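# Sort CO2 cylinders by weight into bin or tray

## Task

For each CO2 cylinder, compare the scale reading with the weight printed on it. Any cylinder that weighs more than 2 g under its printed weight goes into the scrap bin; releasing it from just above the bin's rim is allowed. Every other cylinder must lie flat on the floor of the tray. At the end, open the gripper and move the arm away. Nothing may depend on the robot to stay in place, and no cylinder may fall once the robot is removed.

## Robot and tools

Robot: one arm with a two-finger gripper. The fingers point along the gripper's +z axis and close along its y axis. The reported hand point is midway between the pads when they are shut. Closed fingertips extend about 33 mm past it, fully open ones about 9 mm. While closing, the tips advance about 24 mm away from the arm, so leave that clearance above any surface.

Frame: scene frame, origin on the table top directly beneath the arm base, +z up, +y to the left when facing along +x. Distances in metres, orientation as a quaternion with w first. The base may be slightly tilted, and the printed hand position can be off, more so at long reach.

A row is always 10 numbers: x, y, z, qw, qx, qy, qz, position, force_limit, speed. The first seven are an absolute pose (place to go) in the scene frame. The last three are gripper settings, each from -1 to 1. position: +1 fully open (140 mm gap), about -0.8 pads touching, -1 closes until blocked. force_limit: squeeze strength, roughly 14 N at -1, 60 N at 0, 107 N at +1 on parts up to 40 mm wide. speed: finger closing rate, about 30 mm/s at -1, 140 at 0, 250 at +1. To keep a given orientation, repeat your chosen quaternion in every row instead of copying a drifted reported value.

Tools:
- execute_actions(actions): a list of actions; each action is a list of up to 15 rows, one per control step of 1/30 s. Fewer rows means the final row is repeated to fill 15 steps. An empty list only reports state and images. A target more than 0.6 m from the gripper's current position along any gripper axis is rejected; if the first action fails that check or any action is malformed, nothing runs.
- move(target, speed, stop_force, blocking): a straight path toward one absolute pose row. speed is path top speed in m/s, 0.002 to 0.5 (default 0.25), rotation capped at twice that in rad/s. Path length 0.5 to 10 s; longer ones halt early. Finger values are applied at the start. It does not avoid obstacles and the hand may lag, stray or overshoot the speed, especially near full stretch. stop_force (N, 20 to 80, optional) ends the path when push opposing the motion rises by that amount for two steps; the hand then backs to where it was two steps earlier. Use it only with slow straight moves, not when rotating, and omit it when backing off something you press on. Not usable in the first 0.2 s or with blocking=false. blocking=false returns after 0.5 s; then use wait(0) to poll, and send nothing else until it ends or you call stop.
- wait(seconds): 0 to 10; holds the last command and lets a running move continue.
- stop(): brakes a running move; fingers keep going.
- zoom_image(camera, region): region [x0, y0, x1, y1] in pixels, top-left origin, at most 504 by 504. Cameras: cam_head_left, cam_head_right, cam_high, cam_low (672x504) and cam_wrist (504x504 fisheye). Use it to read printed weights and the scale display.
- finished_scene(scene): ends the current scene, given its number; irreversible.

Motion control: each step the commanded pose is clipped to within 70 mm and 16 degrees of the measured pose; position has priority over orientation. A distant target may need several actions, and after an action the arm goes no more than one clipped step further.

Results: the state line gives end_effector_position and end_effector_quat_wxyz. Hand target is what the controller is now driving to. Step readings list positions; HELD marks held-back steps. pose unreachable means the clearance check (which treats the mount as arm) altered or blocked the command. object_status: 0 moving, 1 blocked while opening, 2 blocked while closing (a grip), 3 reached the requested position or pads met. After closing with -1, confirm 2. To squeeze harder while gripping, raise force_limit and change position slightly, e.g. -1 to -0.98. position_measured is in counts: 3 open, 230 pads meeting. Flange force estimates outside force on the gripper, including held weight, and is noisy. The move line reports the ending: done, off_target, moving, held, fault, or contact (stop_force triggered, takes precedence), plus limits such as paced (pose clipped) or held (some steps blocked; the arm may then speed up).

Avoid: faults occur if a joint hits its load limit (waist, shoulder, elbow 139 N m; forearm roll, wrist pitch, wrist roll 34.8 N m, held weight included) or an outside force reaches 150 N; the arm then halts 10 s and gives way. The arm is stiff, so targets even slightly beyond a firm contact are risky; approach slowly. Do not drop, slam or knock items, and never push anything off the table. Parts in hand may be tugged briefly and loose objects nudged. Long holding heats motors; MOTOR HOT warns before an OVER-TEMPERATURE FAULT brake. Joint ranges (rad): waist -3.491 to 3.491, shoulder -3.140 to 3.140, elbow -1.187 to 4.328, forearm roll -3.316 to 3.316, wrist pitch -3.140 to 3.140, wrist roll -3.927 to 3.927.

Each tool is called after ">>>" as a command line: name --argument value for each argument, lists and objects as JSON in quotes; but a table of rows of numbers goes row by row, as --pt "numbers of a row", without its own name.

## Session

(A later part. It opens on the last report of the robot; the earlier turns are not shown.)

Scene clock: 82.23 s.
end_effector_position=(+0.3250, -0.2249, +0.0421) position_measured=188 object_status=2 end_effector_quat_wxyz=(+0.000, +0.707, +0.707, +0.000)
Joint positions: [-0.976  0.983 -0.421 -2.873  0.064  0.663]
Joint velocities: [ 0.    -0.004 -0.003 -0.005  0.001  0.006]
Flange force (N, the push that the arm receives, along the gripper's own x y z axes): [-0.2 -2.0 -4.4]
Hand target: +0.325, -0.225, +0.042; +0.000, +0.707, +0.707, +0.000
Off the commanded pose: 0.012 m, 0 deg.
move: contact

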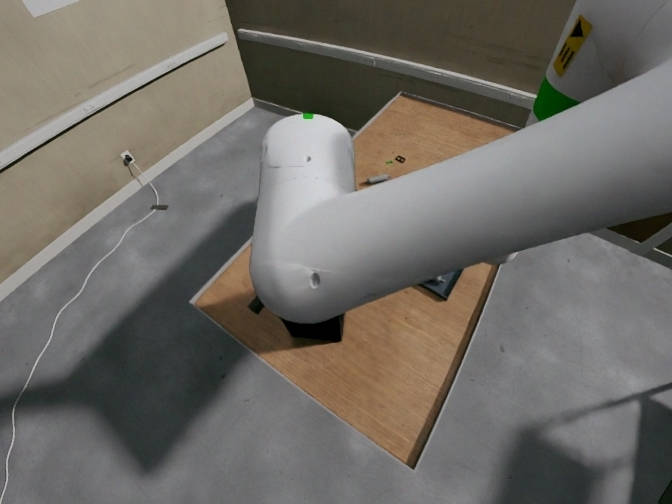

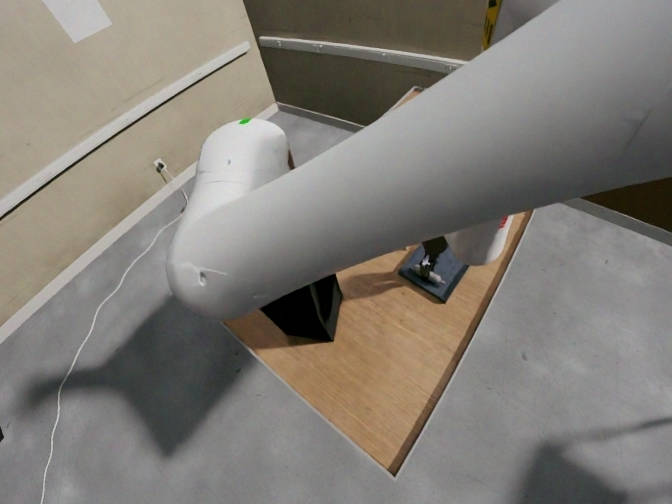

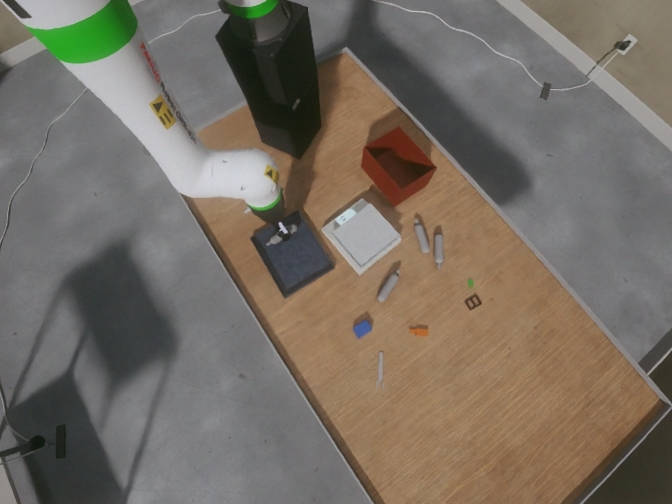

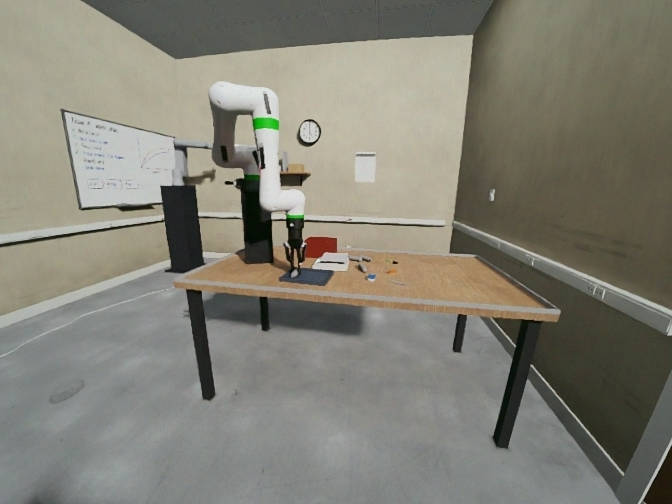

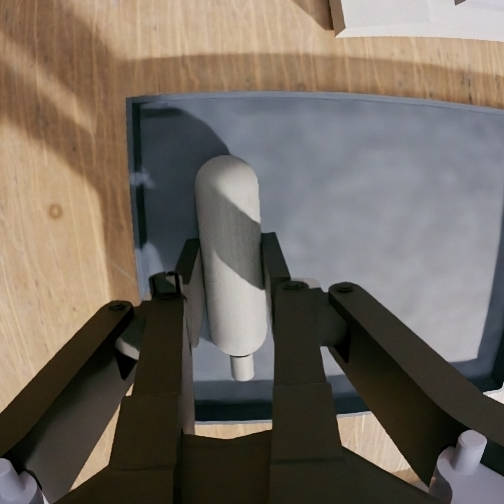

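>>> execute_actions --actions '[[[0.325,-0.225,0.044,0,0.707,0.707,0,-0.3,-0.3,0]],[[0.33,-0.225,0.09,0,0.707,0.707,0,-0.3,-0.3,0]]]'

>>> move --target '[0.55,-0.17,0.16,0,0.6,0.8,0,-0.1,0,0]' --speed 0.4

>>> move --target '[0.679,-0.041,0.075,0,0.53,0.848,0,-0.1,0,0]'

Scene clock: 89.60 s.
end_effector_position=(+0.3300, -0.2250, +0.0899) position_measured=167 object_status=3 end_effector_quat_wxyz=(-0.000, +0.707, +0.707, -0.000)
Joint positions: [-0.97   0.851 -0.508 -2.97   0.109  0.754]
Joint velocities: [-0.011  0.    -0.019 -0.057 -0.018  0.069]
Flange force (N, the push that the arm receives, along the gripper's own x y z axes): [1.2 1.1 -7.6]
Flange force at the end of the 1st action (N, along the gripper's axes at the end of the call): [0.9 -0.3 -0.5]
Hand target: +0.330, -0.225, +0.090; +0.000, +0.707, +0.707, -0.000
Off the commanded pose: 0.000 m, 0 deg.
Step readings (end_effector_position; steps 1 to 15: 1st action; 16 to 30: 2nd action):
0: (+0.3250, -0.2249, +0.0422)
1: (+0.3250, -0.2250, +0.0423)
2: (+0.3250, -0.2250, +0.0430)
4: (+0.3250, -0.2250, +0.0438)
8: (+0.3250, -0.2250, +0.0440)
15: (+0.3250, -0.2250, +0.0440)
16: (+0.3250, -0.2250, +0.0442)
17: (+0.3251, -0.2251, +0.0457)
19: (+0.3265, -0.2252, +0.0550)
23: (+0.3298, -0.2246, +0.0825)
30: end_effector_position above

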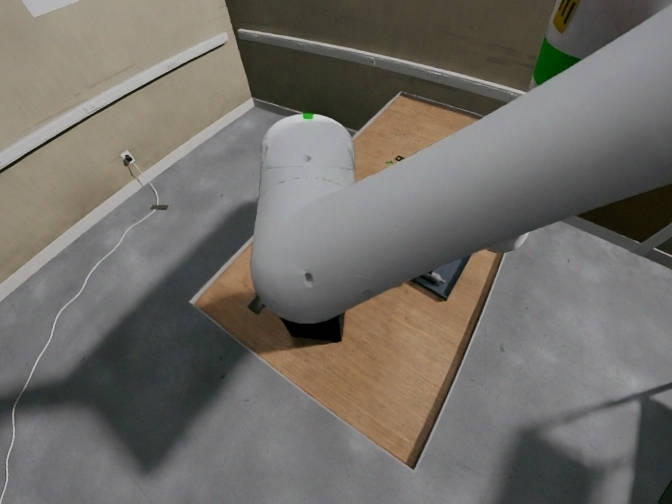

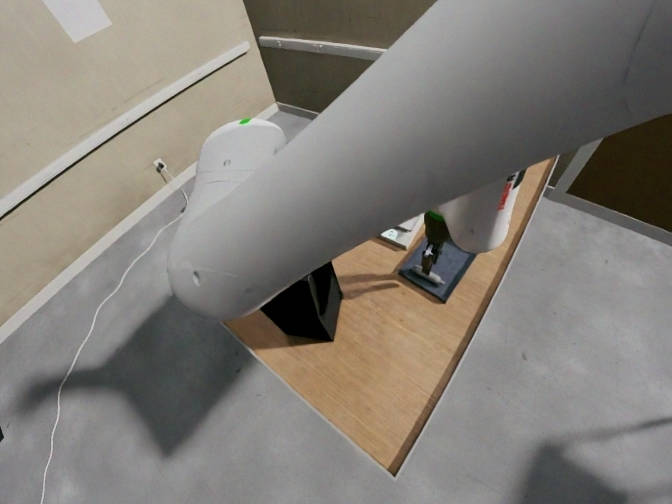

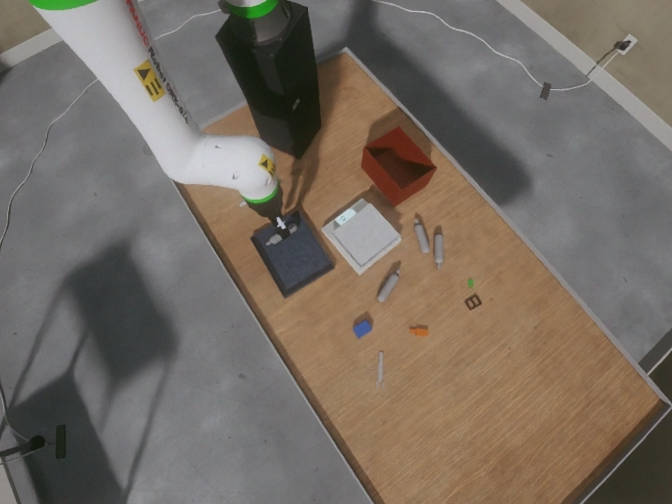

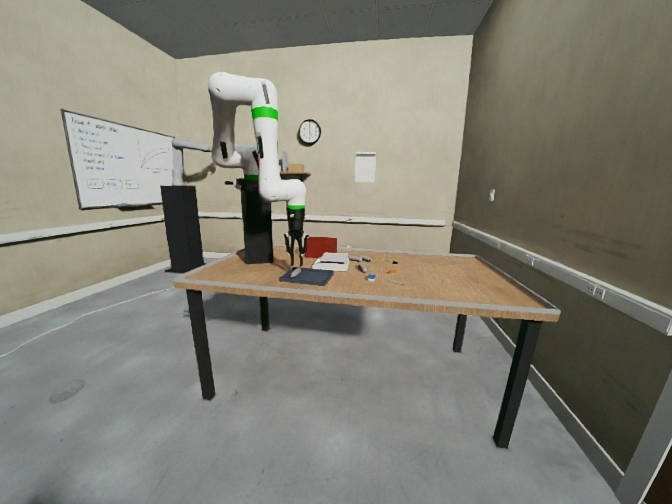

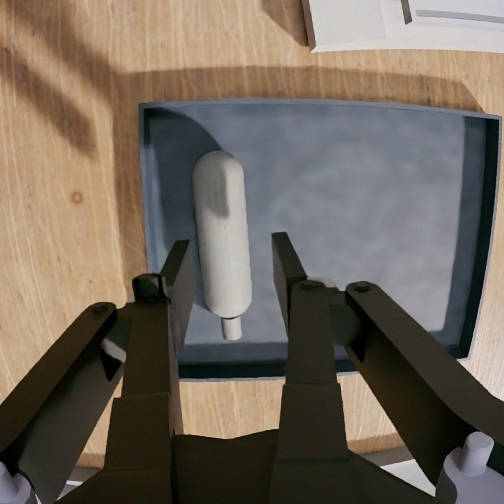

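Scene clock: 90.73 s.
end_effector_position=(+0.5497, -0.1701, +0.1595) position_measured=141 object_status=3 end_effector_quat_wxyz=(-0.000, +0.600, +0.800, -0.000)
Joint positions: [-0.564  0.845 -0.079 -3.032  0.56   0.712]
Joint velocities: [ 0.001 -0.001  0.002  0.001  0.002 -0.003]
Flange force (N, the push that the arm receives, along the gripper's own x y z axes): [7.2 -3.6 -7.4]
Hand target: +0.550, -0.170, +0.159; -0.000, +0.600, +0.800, -0.000
Off the commanded pose: 0.001 m, 0 deg.
move: done

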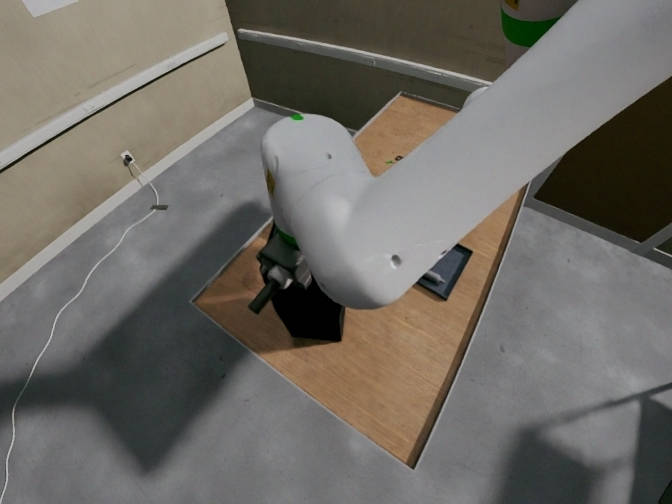

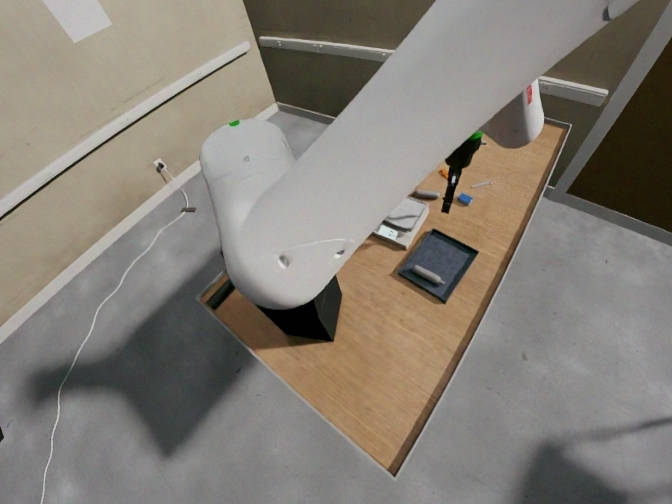

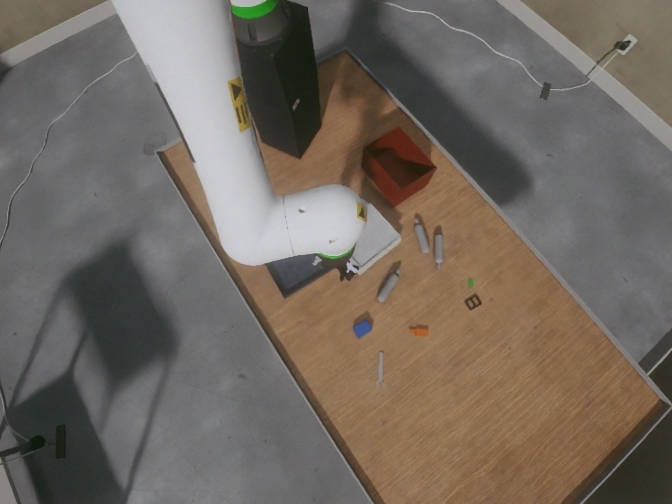

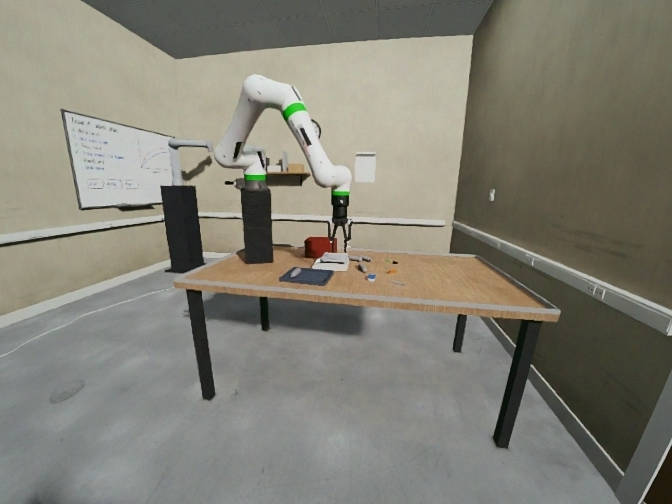

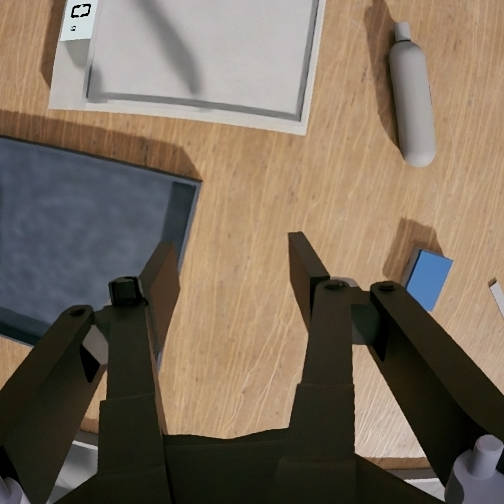

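Scene clock: 92.00 s.
end_effector_position=(+0.6786, -0.0410, +0.0748) position_measured=141 object_status=3 end_effector_quat_wxyz=(-0.000, +0.530, +0.848, -0.000)
Joint positions: [-0.297  1.193  0.389 -3.018  0.699  0.613]
Joint velocities: [0.001 0.005 0.002 0.    0.001 0.002]
Flange force (N, the push that the arm receives, along the gripper's own x y z axes): [1.6 2.8 -3.3]
Hand target: +0.679, -0.041, +0.075; -0.000, +0.530, +0.848, -0.000
Off the commanded pose: 0.000 m, 0 deg.
move: done

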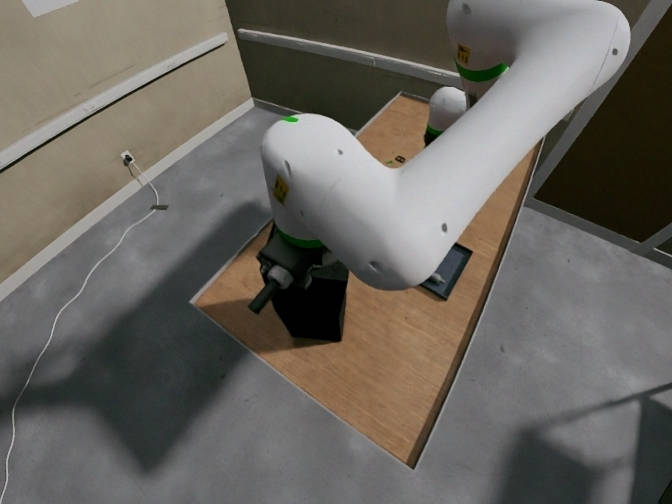

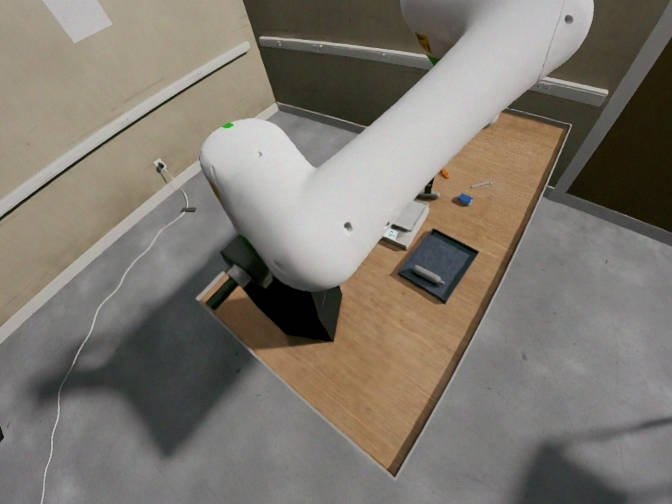

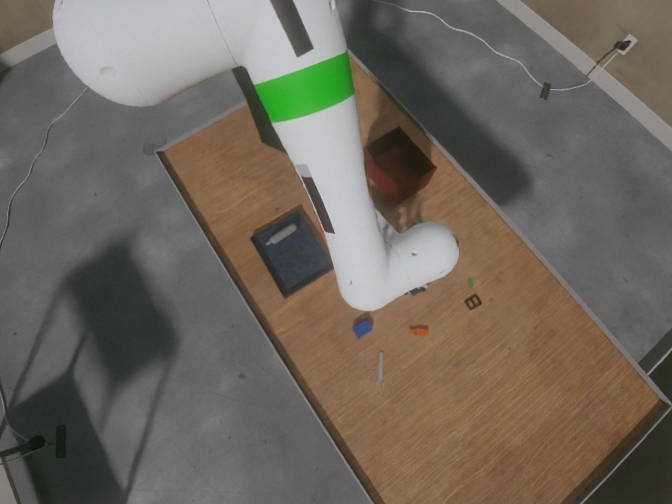

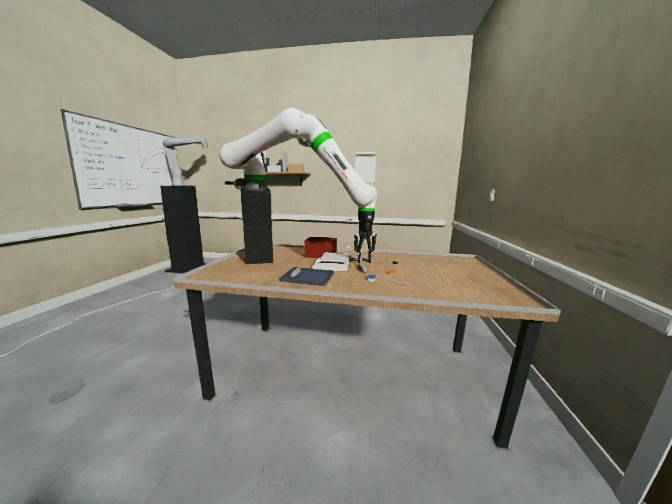

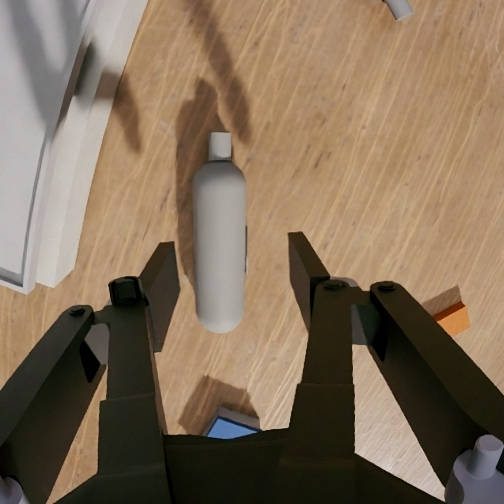

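>>> move --target '[0.690,-0.081,0.041,0,0.53,0.848,0,-0.1,0,0]' --speed 0.06

>>> execute_actions --actions '[[[0.690,-0.081,0.041,0,0.53,0.848,0,-1,-0.3,0]],[[0.690,-0.081,0.041,0,0.53,0.848,0,-1,-0.3,0]],[[0.690,-0.081,0.09,0,0.53,0.848,0,-1,-0.3,0]]]'

>>> move --target '[0.67,0,0.3,0,1,0,0,-1,-0.3,0]' --speed 0.4

>>> move --target '[0.62,-0.15,0.55,0.866,0.5,0,0,-1,-0.3,0]' --speed 0.4

>>> zoom_image --camera "cam_high" --region '[300,190,420,310]'

Scene clock: 101.27 s.
end_effector_position=(+0.6900, -0.0809, +0.0410) position_measured=141 object_status=3 end_effector_quat_wxyz=(+0.000, +0.530, +0.848, +0.000)
Joint positions: [-0.353  1.281  0.491 -3.026  0.708  0.676]
Joint velocities: [-0.    -0.002  0.001  0.001  0.002  0.001]
Flange force (N, the push that the arm receives, along the gripper's own x y z axes): [2.3 -2.4 -4.3]
Hand target: +0.690, -0.081, +0.041; +0.000, +0.530, +0.848, +0.000
Off the commanded pose: 0.000 m, 0 deg.
move: done

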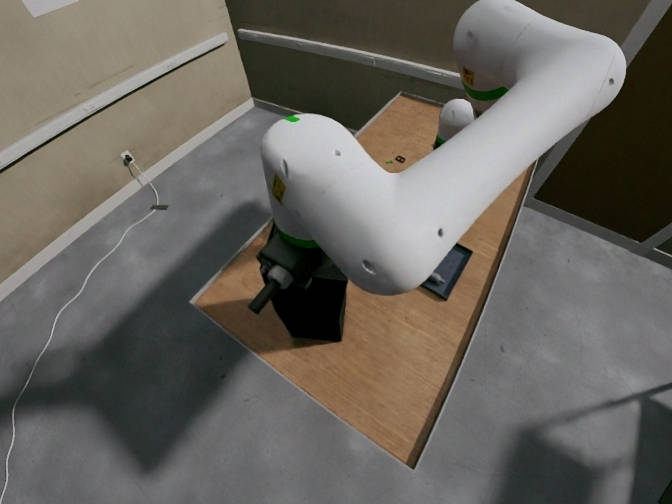

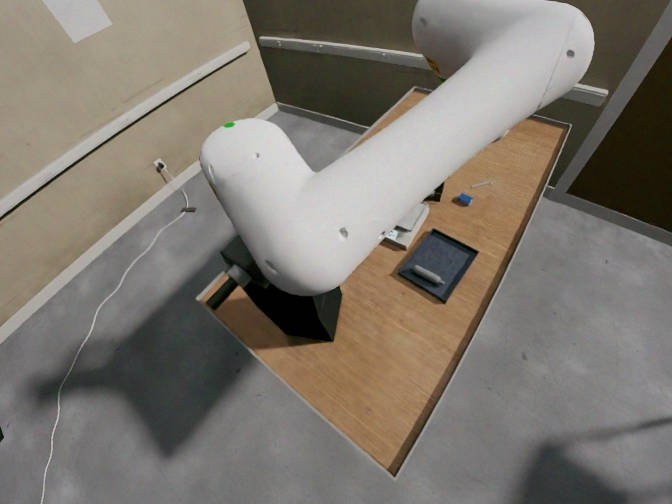

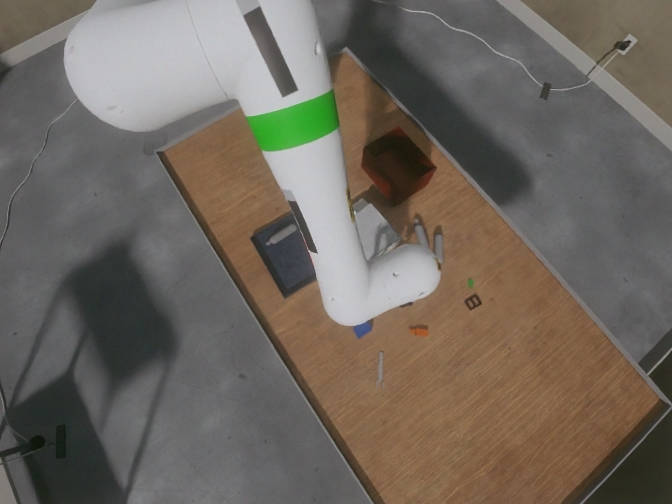

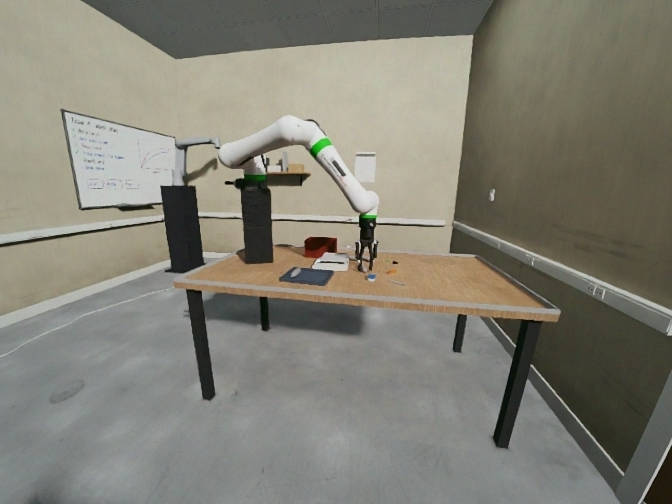

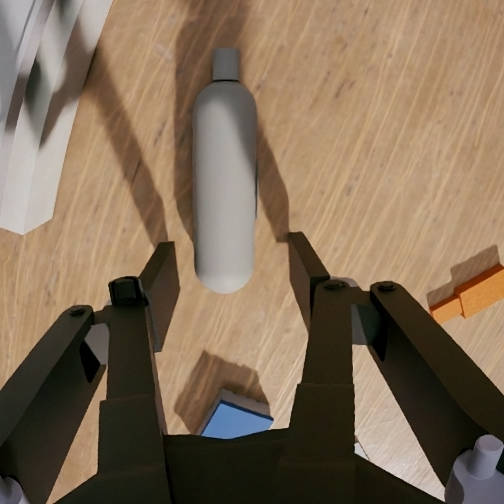

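Scene clock: 102.77 s.
end_effector_position=(+0.6900, -0.0809, +0.0899) position_measured=188 object_status=2 end_effector_quat_wxyz=(-0.000, +0.530, +0.848, -0.000)
Joint positions: [-0.348  1.182  0.425 -3.03   0.742  0.676]
Joint velocities: [-0.    -0.003 -0.001 -0.    -0.001  0.001]
Flange force (N, the push that the arm receives, along the gripper's own x y z axes): [4.5 -3.0 -2.4]
Flange force at the end of the 1st action (N, along the gripper's axes at the end of the call): [3.9 -7.8 -14.3]
Flange force at the end of the 2nd action (N, along the gripper's axes at the end of the call): [5.3 -2.6 -13.1]
Hand target: +0.690, -0.081, +0.090; -0.000, +0.530, +0.848, +0.000
Off the commanded pose: 0.000 m, 0 deg.
Step readings (end_effector_position; steps 1 to 15: 1st action; 16 to 30: 2nd action; 31 to 45: 3rd action):
0: (+0.6900, -0.0809, +0.0410)
1: (+0.6900, -0.0809, +0.0410)
2: (+0.6900, -0.0809, +0.0410)
4: (+0.6900, -0.0810, +0.0410)
8: (+0.6900, -0.0810, +0.0410)
15: (+0.6900, -0.0810, +0.0410)
16: (+0.6900, -0.0810, +0.0410)
17: (+0.6900, -0.0810, +0.0410)
19: (+0.6900, -0.0810, +0.0410)
23: (+0.6900, -0.0810, +0.0410)
30: (+0.6900, -0.0810, +0.0410)
31: (+0.6901, -0.0810, +0.0412)
32: (+0.6899, -0.0812, +0.0429)
34: (+0.6904, -0.0813, +0.0559)
38: (+0.6907, -0.0810, +0.0864)
45: end_effector_position above

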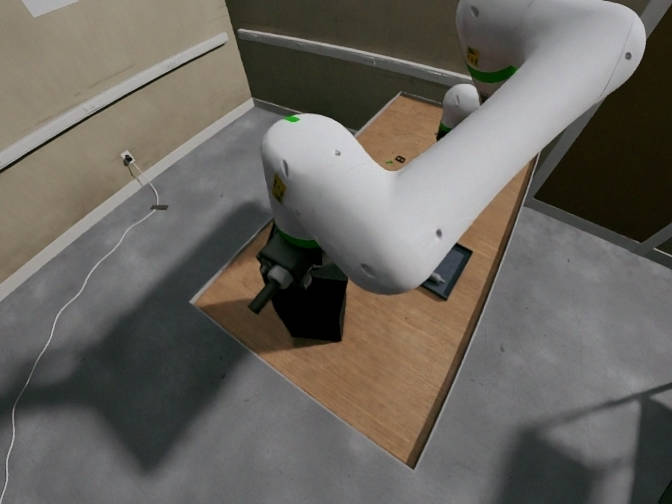

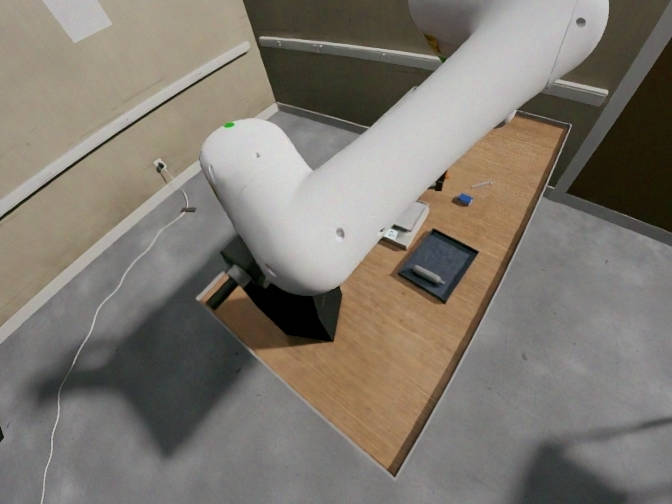

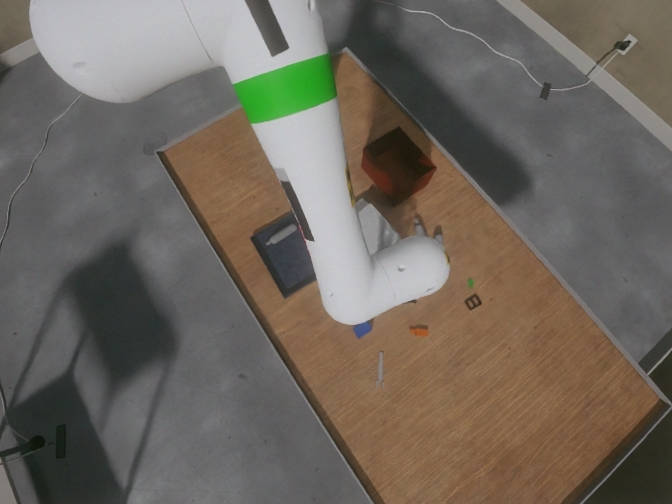

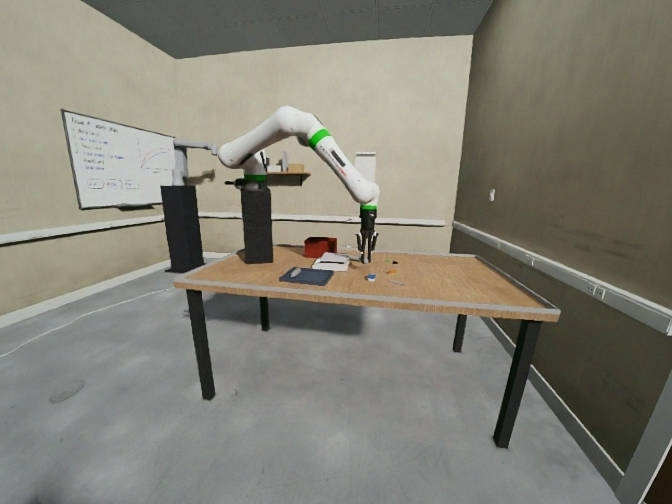

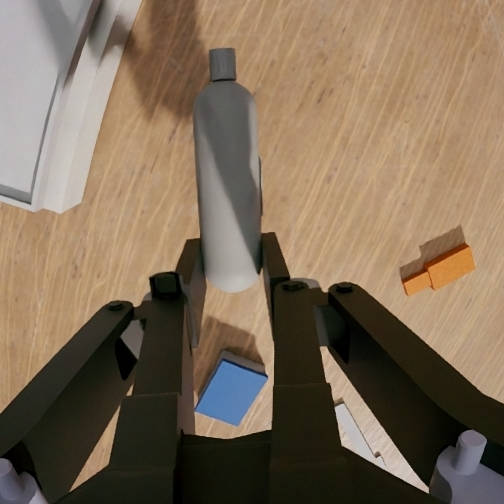

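Scene clock: 105.77 s.
end_effector_position=(+0.6703, -0.0002, +0.3000) position_measured=188 object_status=2 end_effector_quat_wxyz=(+0.000, +1.000, +0.000, -0.000)
Joint positions: [-0.212  0.786  0.226 -3.037  0.949 -1.463]
Joint velocities: [ 0.001 -0.001  0.001  0.001  0.001 -0.003]
Flange force (N, the push that the arm receives, along the gripper's own x y z axes): [-5.1 -0.8 -3.0]
Hand target: +0.670, -0.000, +0.300; +0.000, +1.000, +0.000, -0.000
Off the commanded pose: 0.000 m, 0 deg.
move: done

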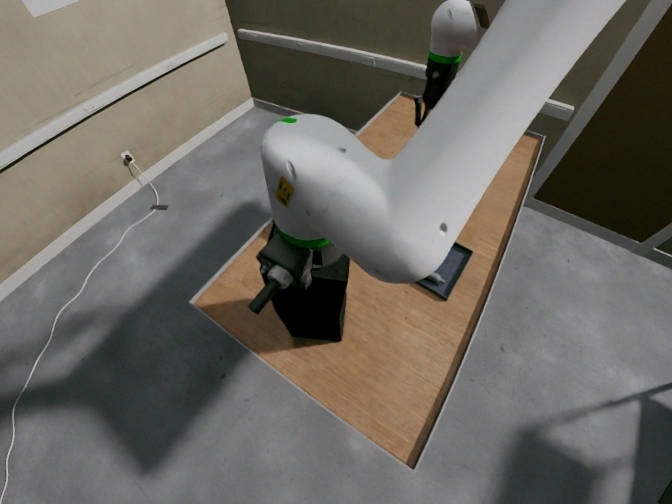

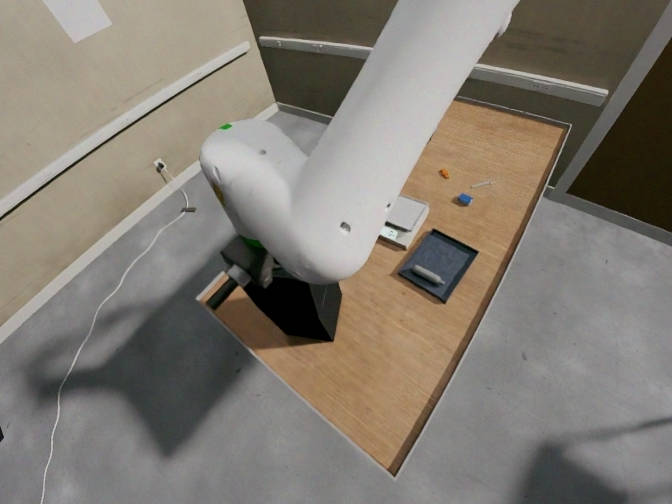

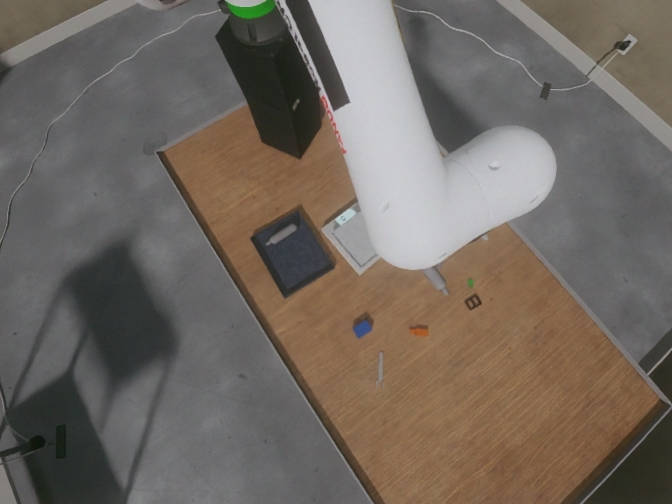

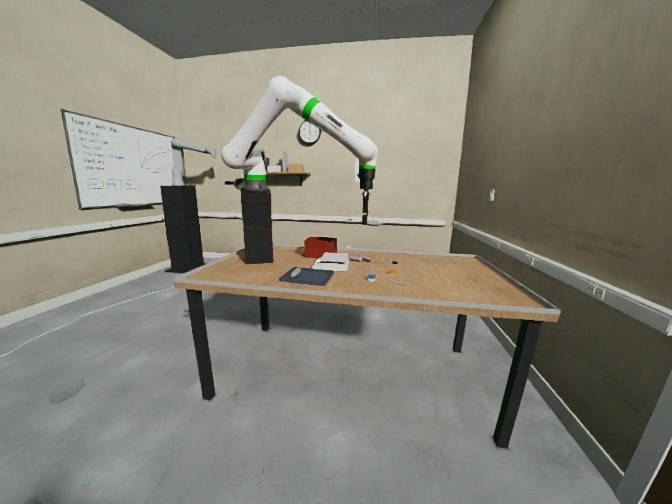

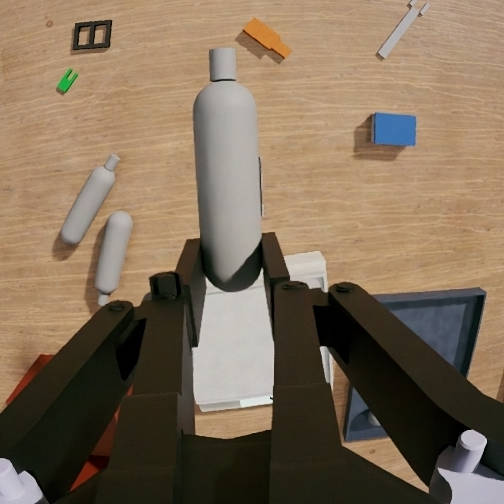

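Scene clock: 108.87 s.
end_effector_position=(+0.6206, -0.1508, +0.5498) position_measured=188 object_status=2 end_effector_quat_wxyz=(+0.866, +0.500, +0.001, -0.003)
Joint positions: [ 0.258  1.273  0.571 -1.235  2.189 -2.111]
Joint velocities: [-0.001  0.    -0.     0.001 -0.001  0.002]
Flange force (N, the push that the arm receives, along the gripper's own x y z axes): [-2.0 2.7 0.4]
Hand target: +0.621, -0.151, +0.550; +0.866, +0.500, +0.001, -0.003
Off the commanded pose: 0.001 m, 0 deg.
move: done

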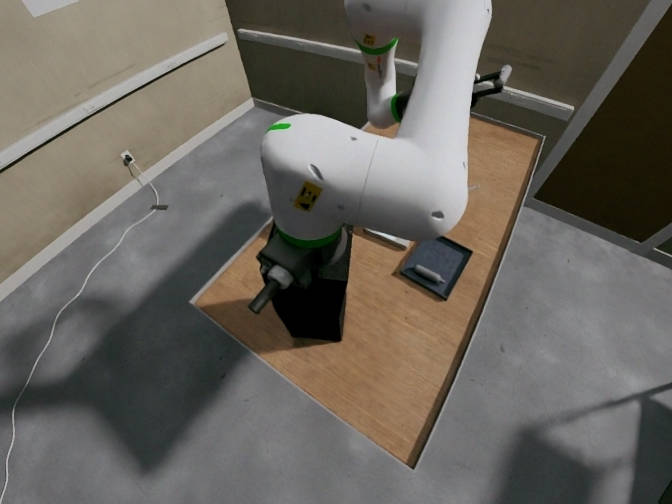

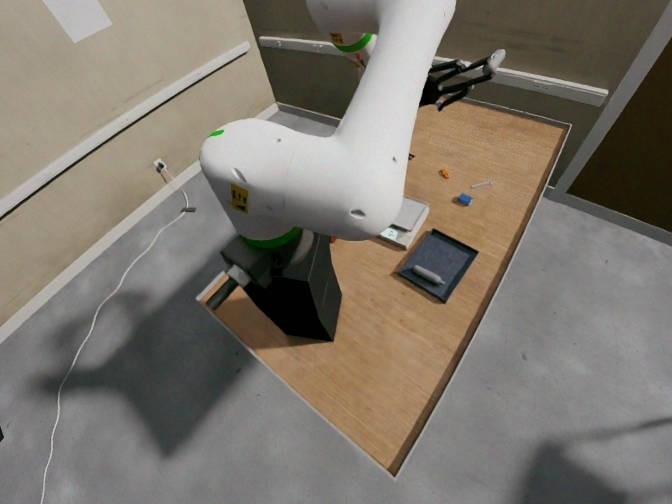

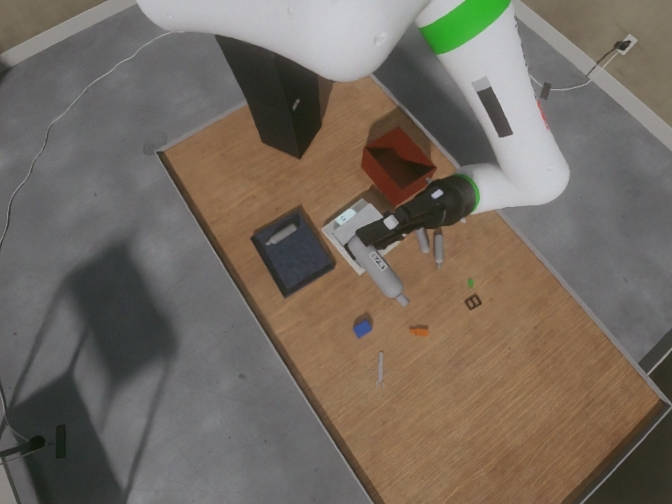

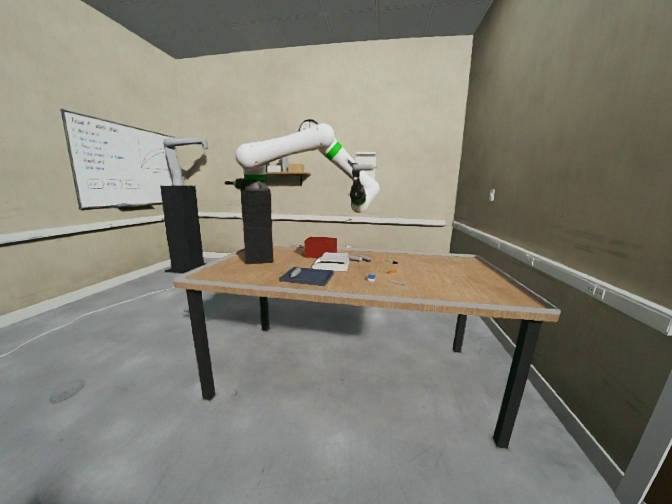

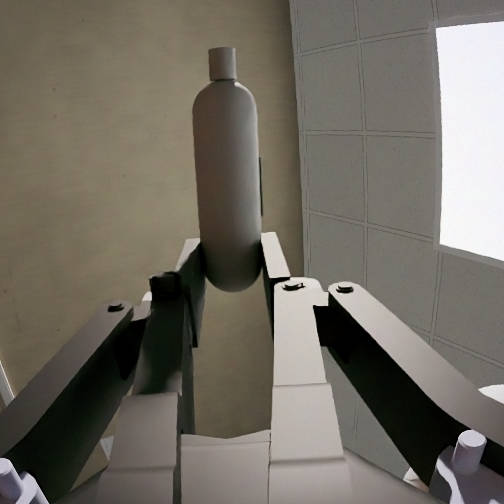

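Region (300, 190, 420, 310) of cam_high's 672x504 image, scaled by 4.200, with more detail than that image has.

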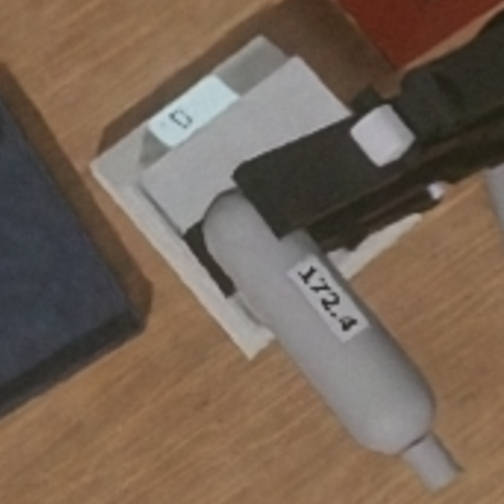

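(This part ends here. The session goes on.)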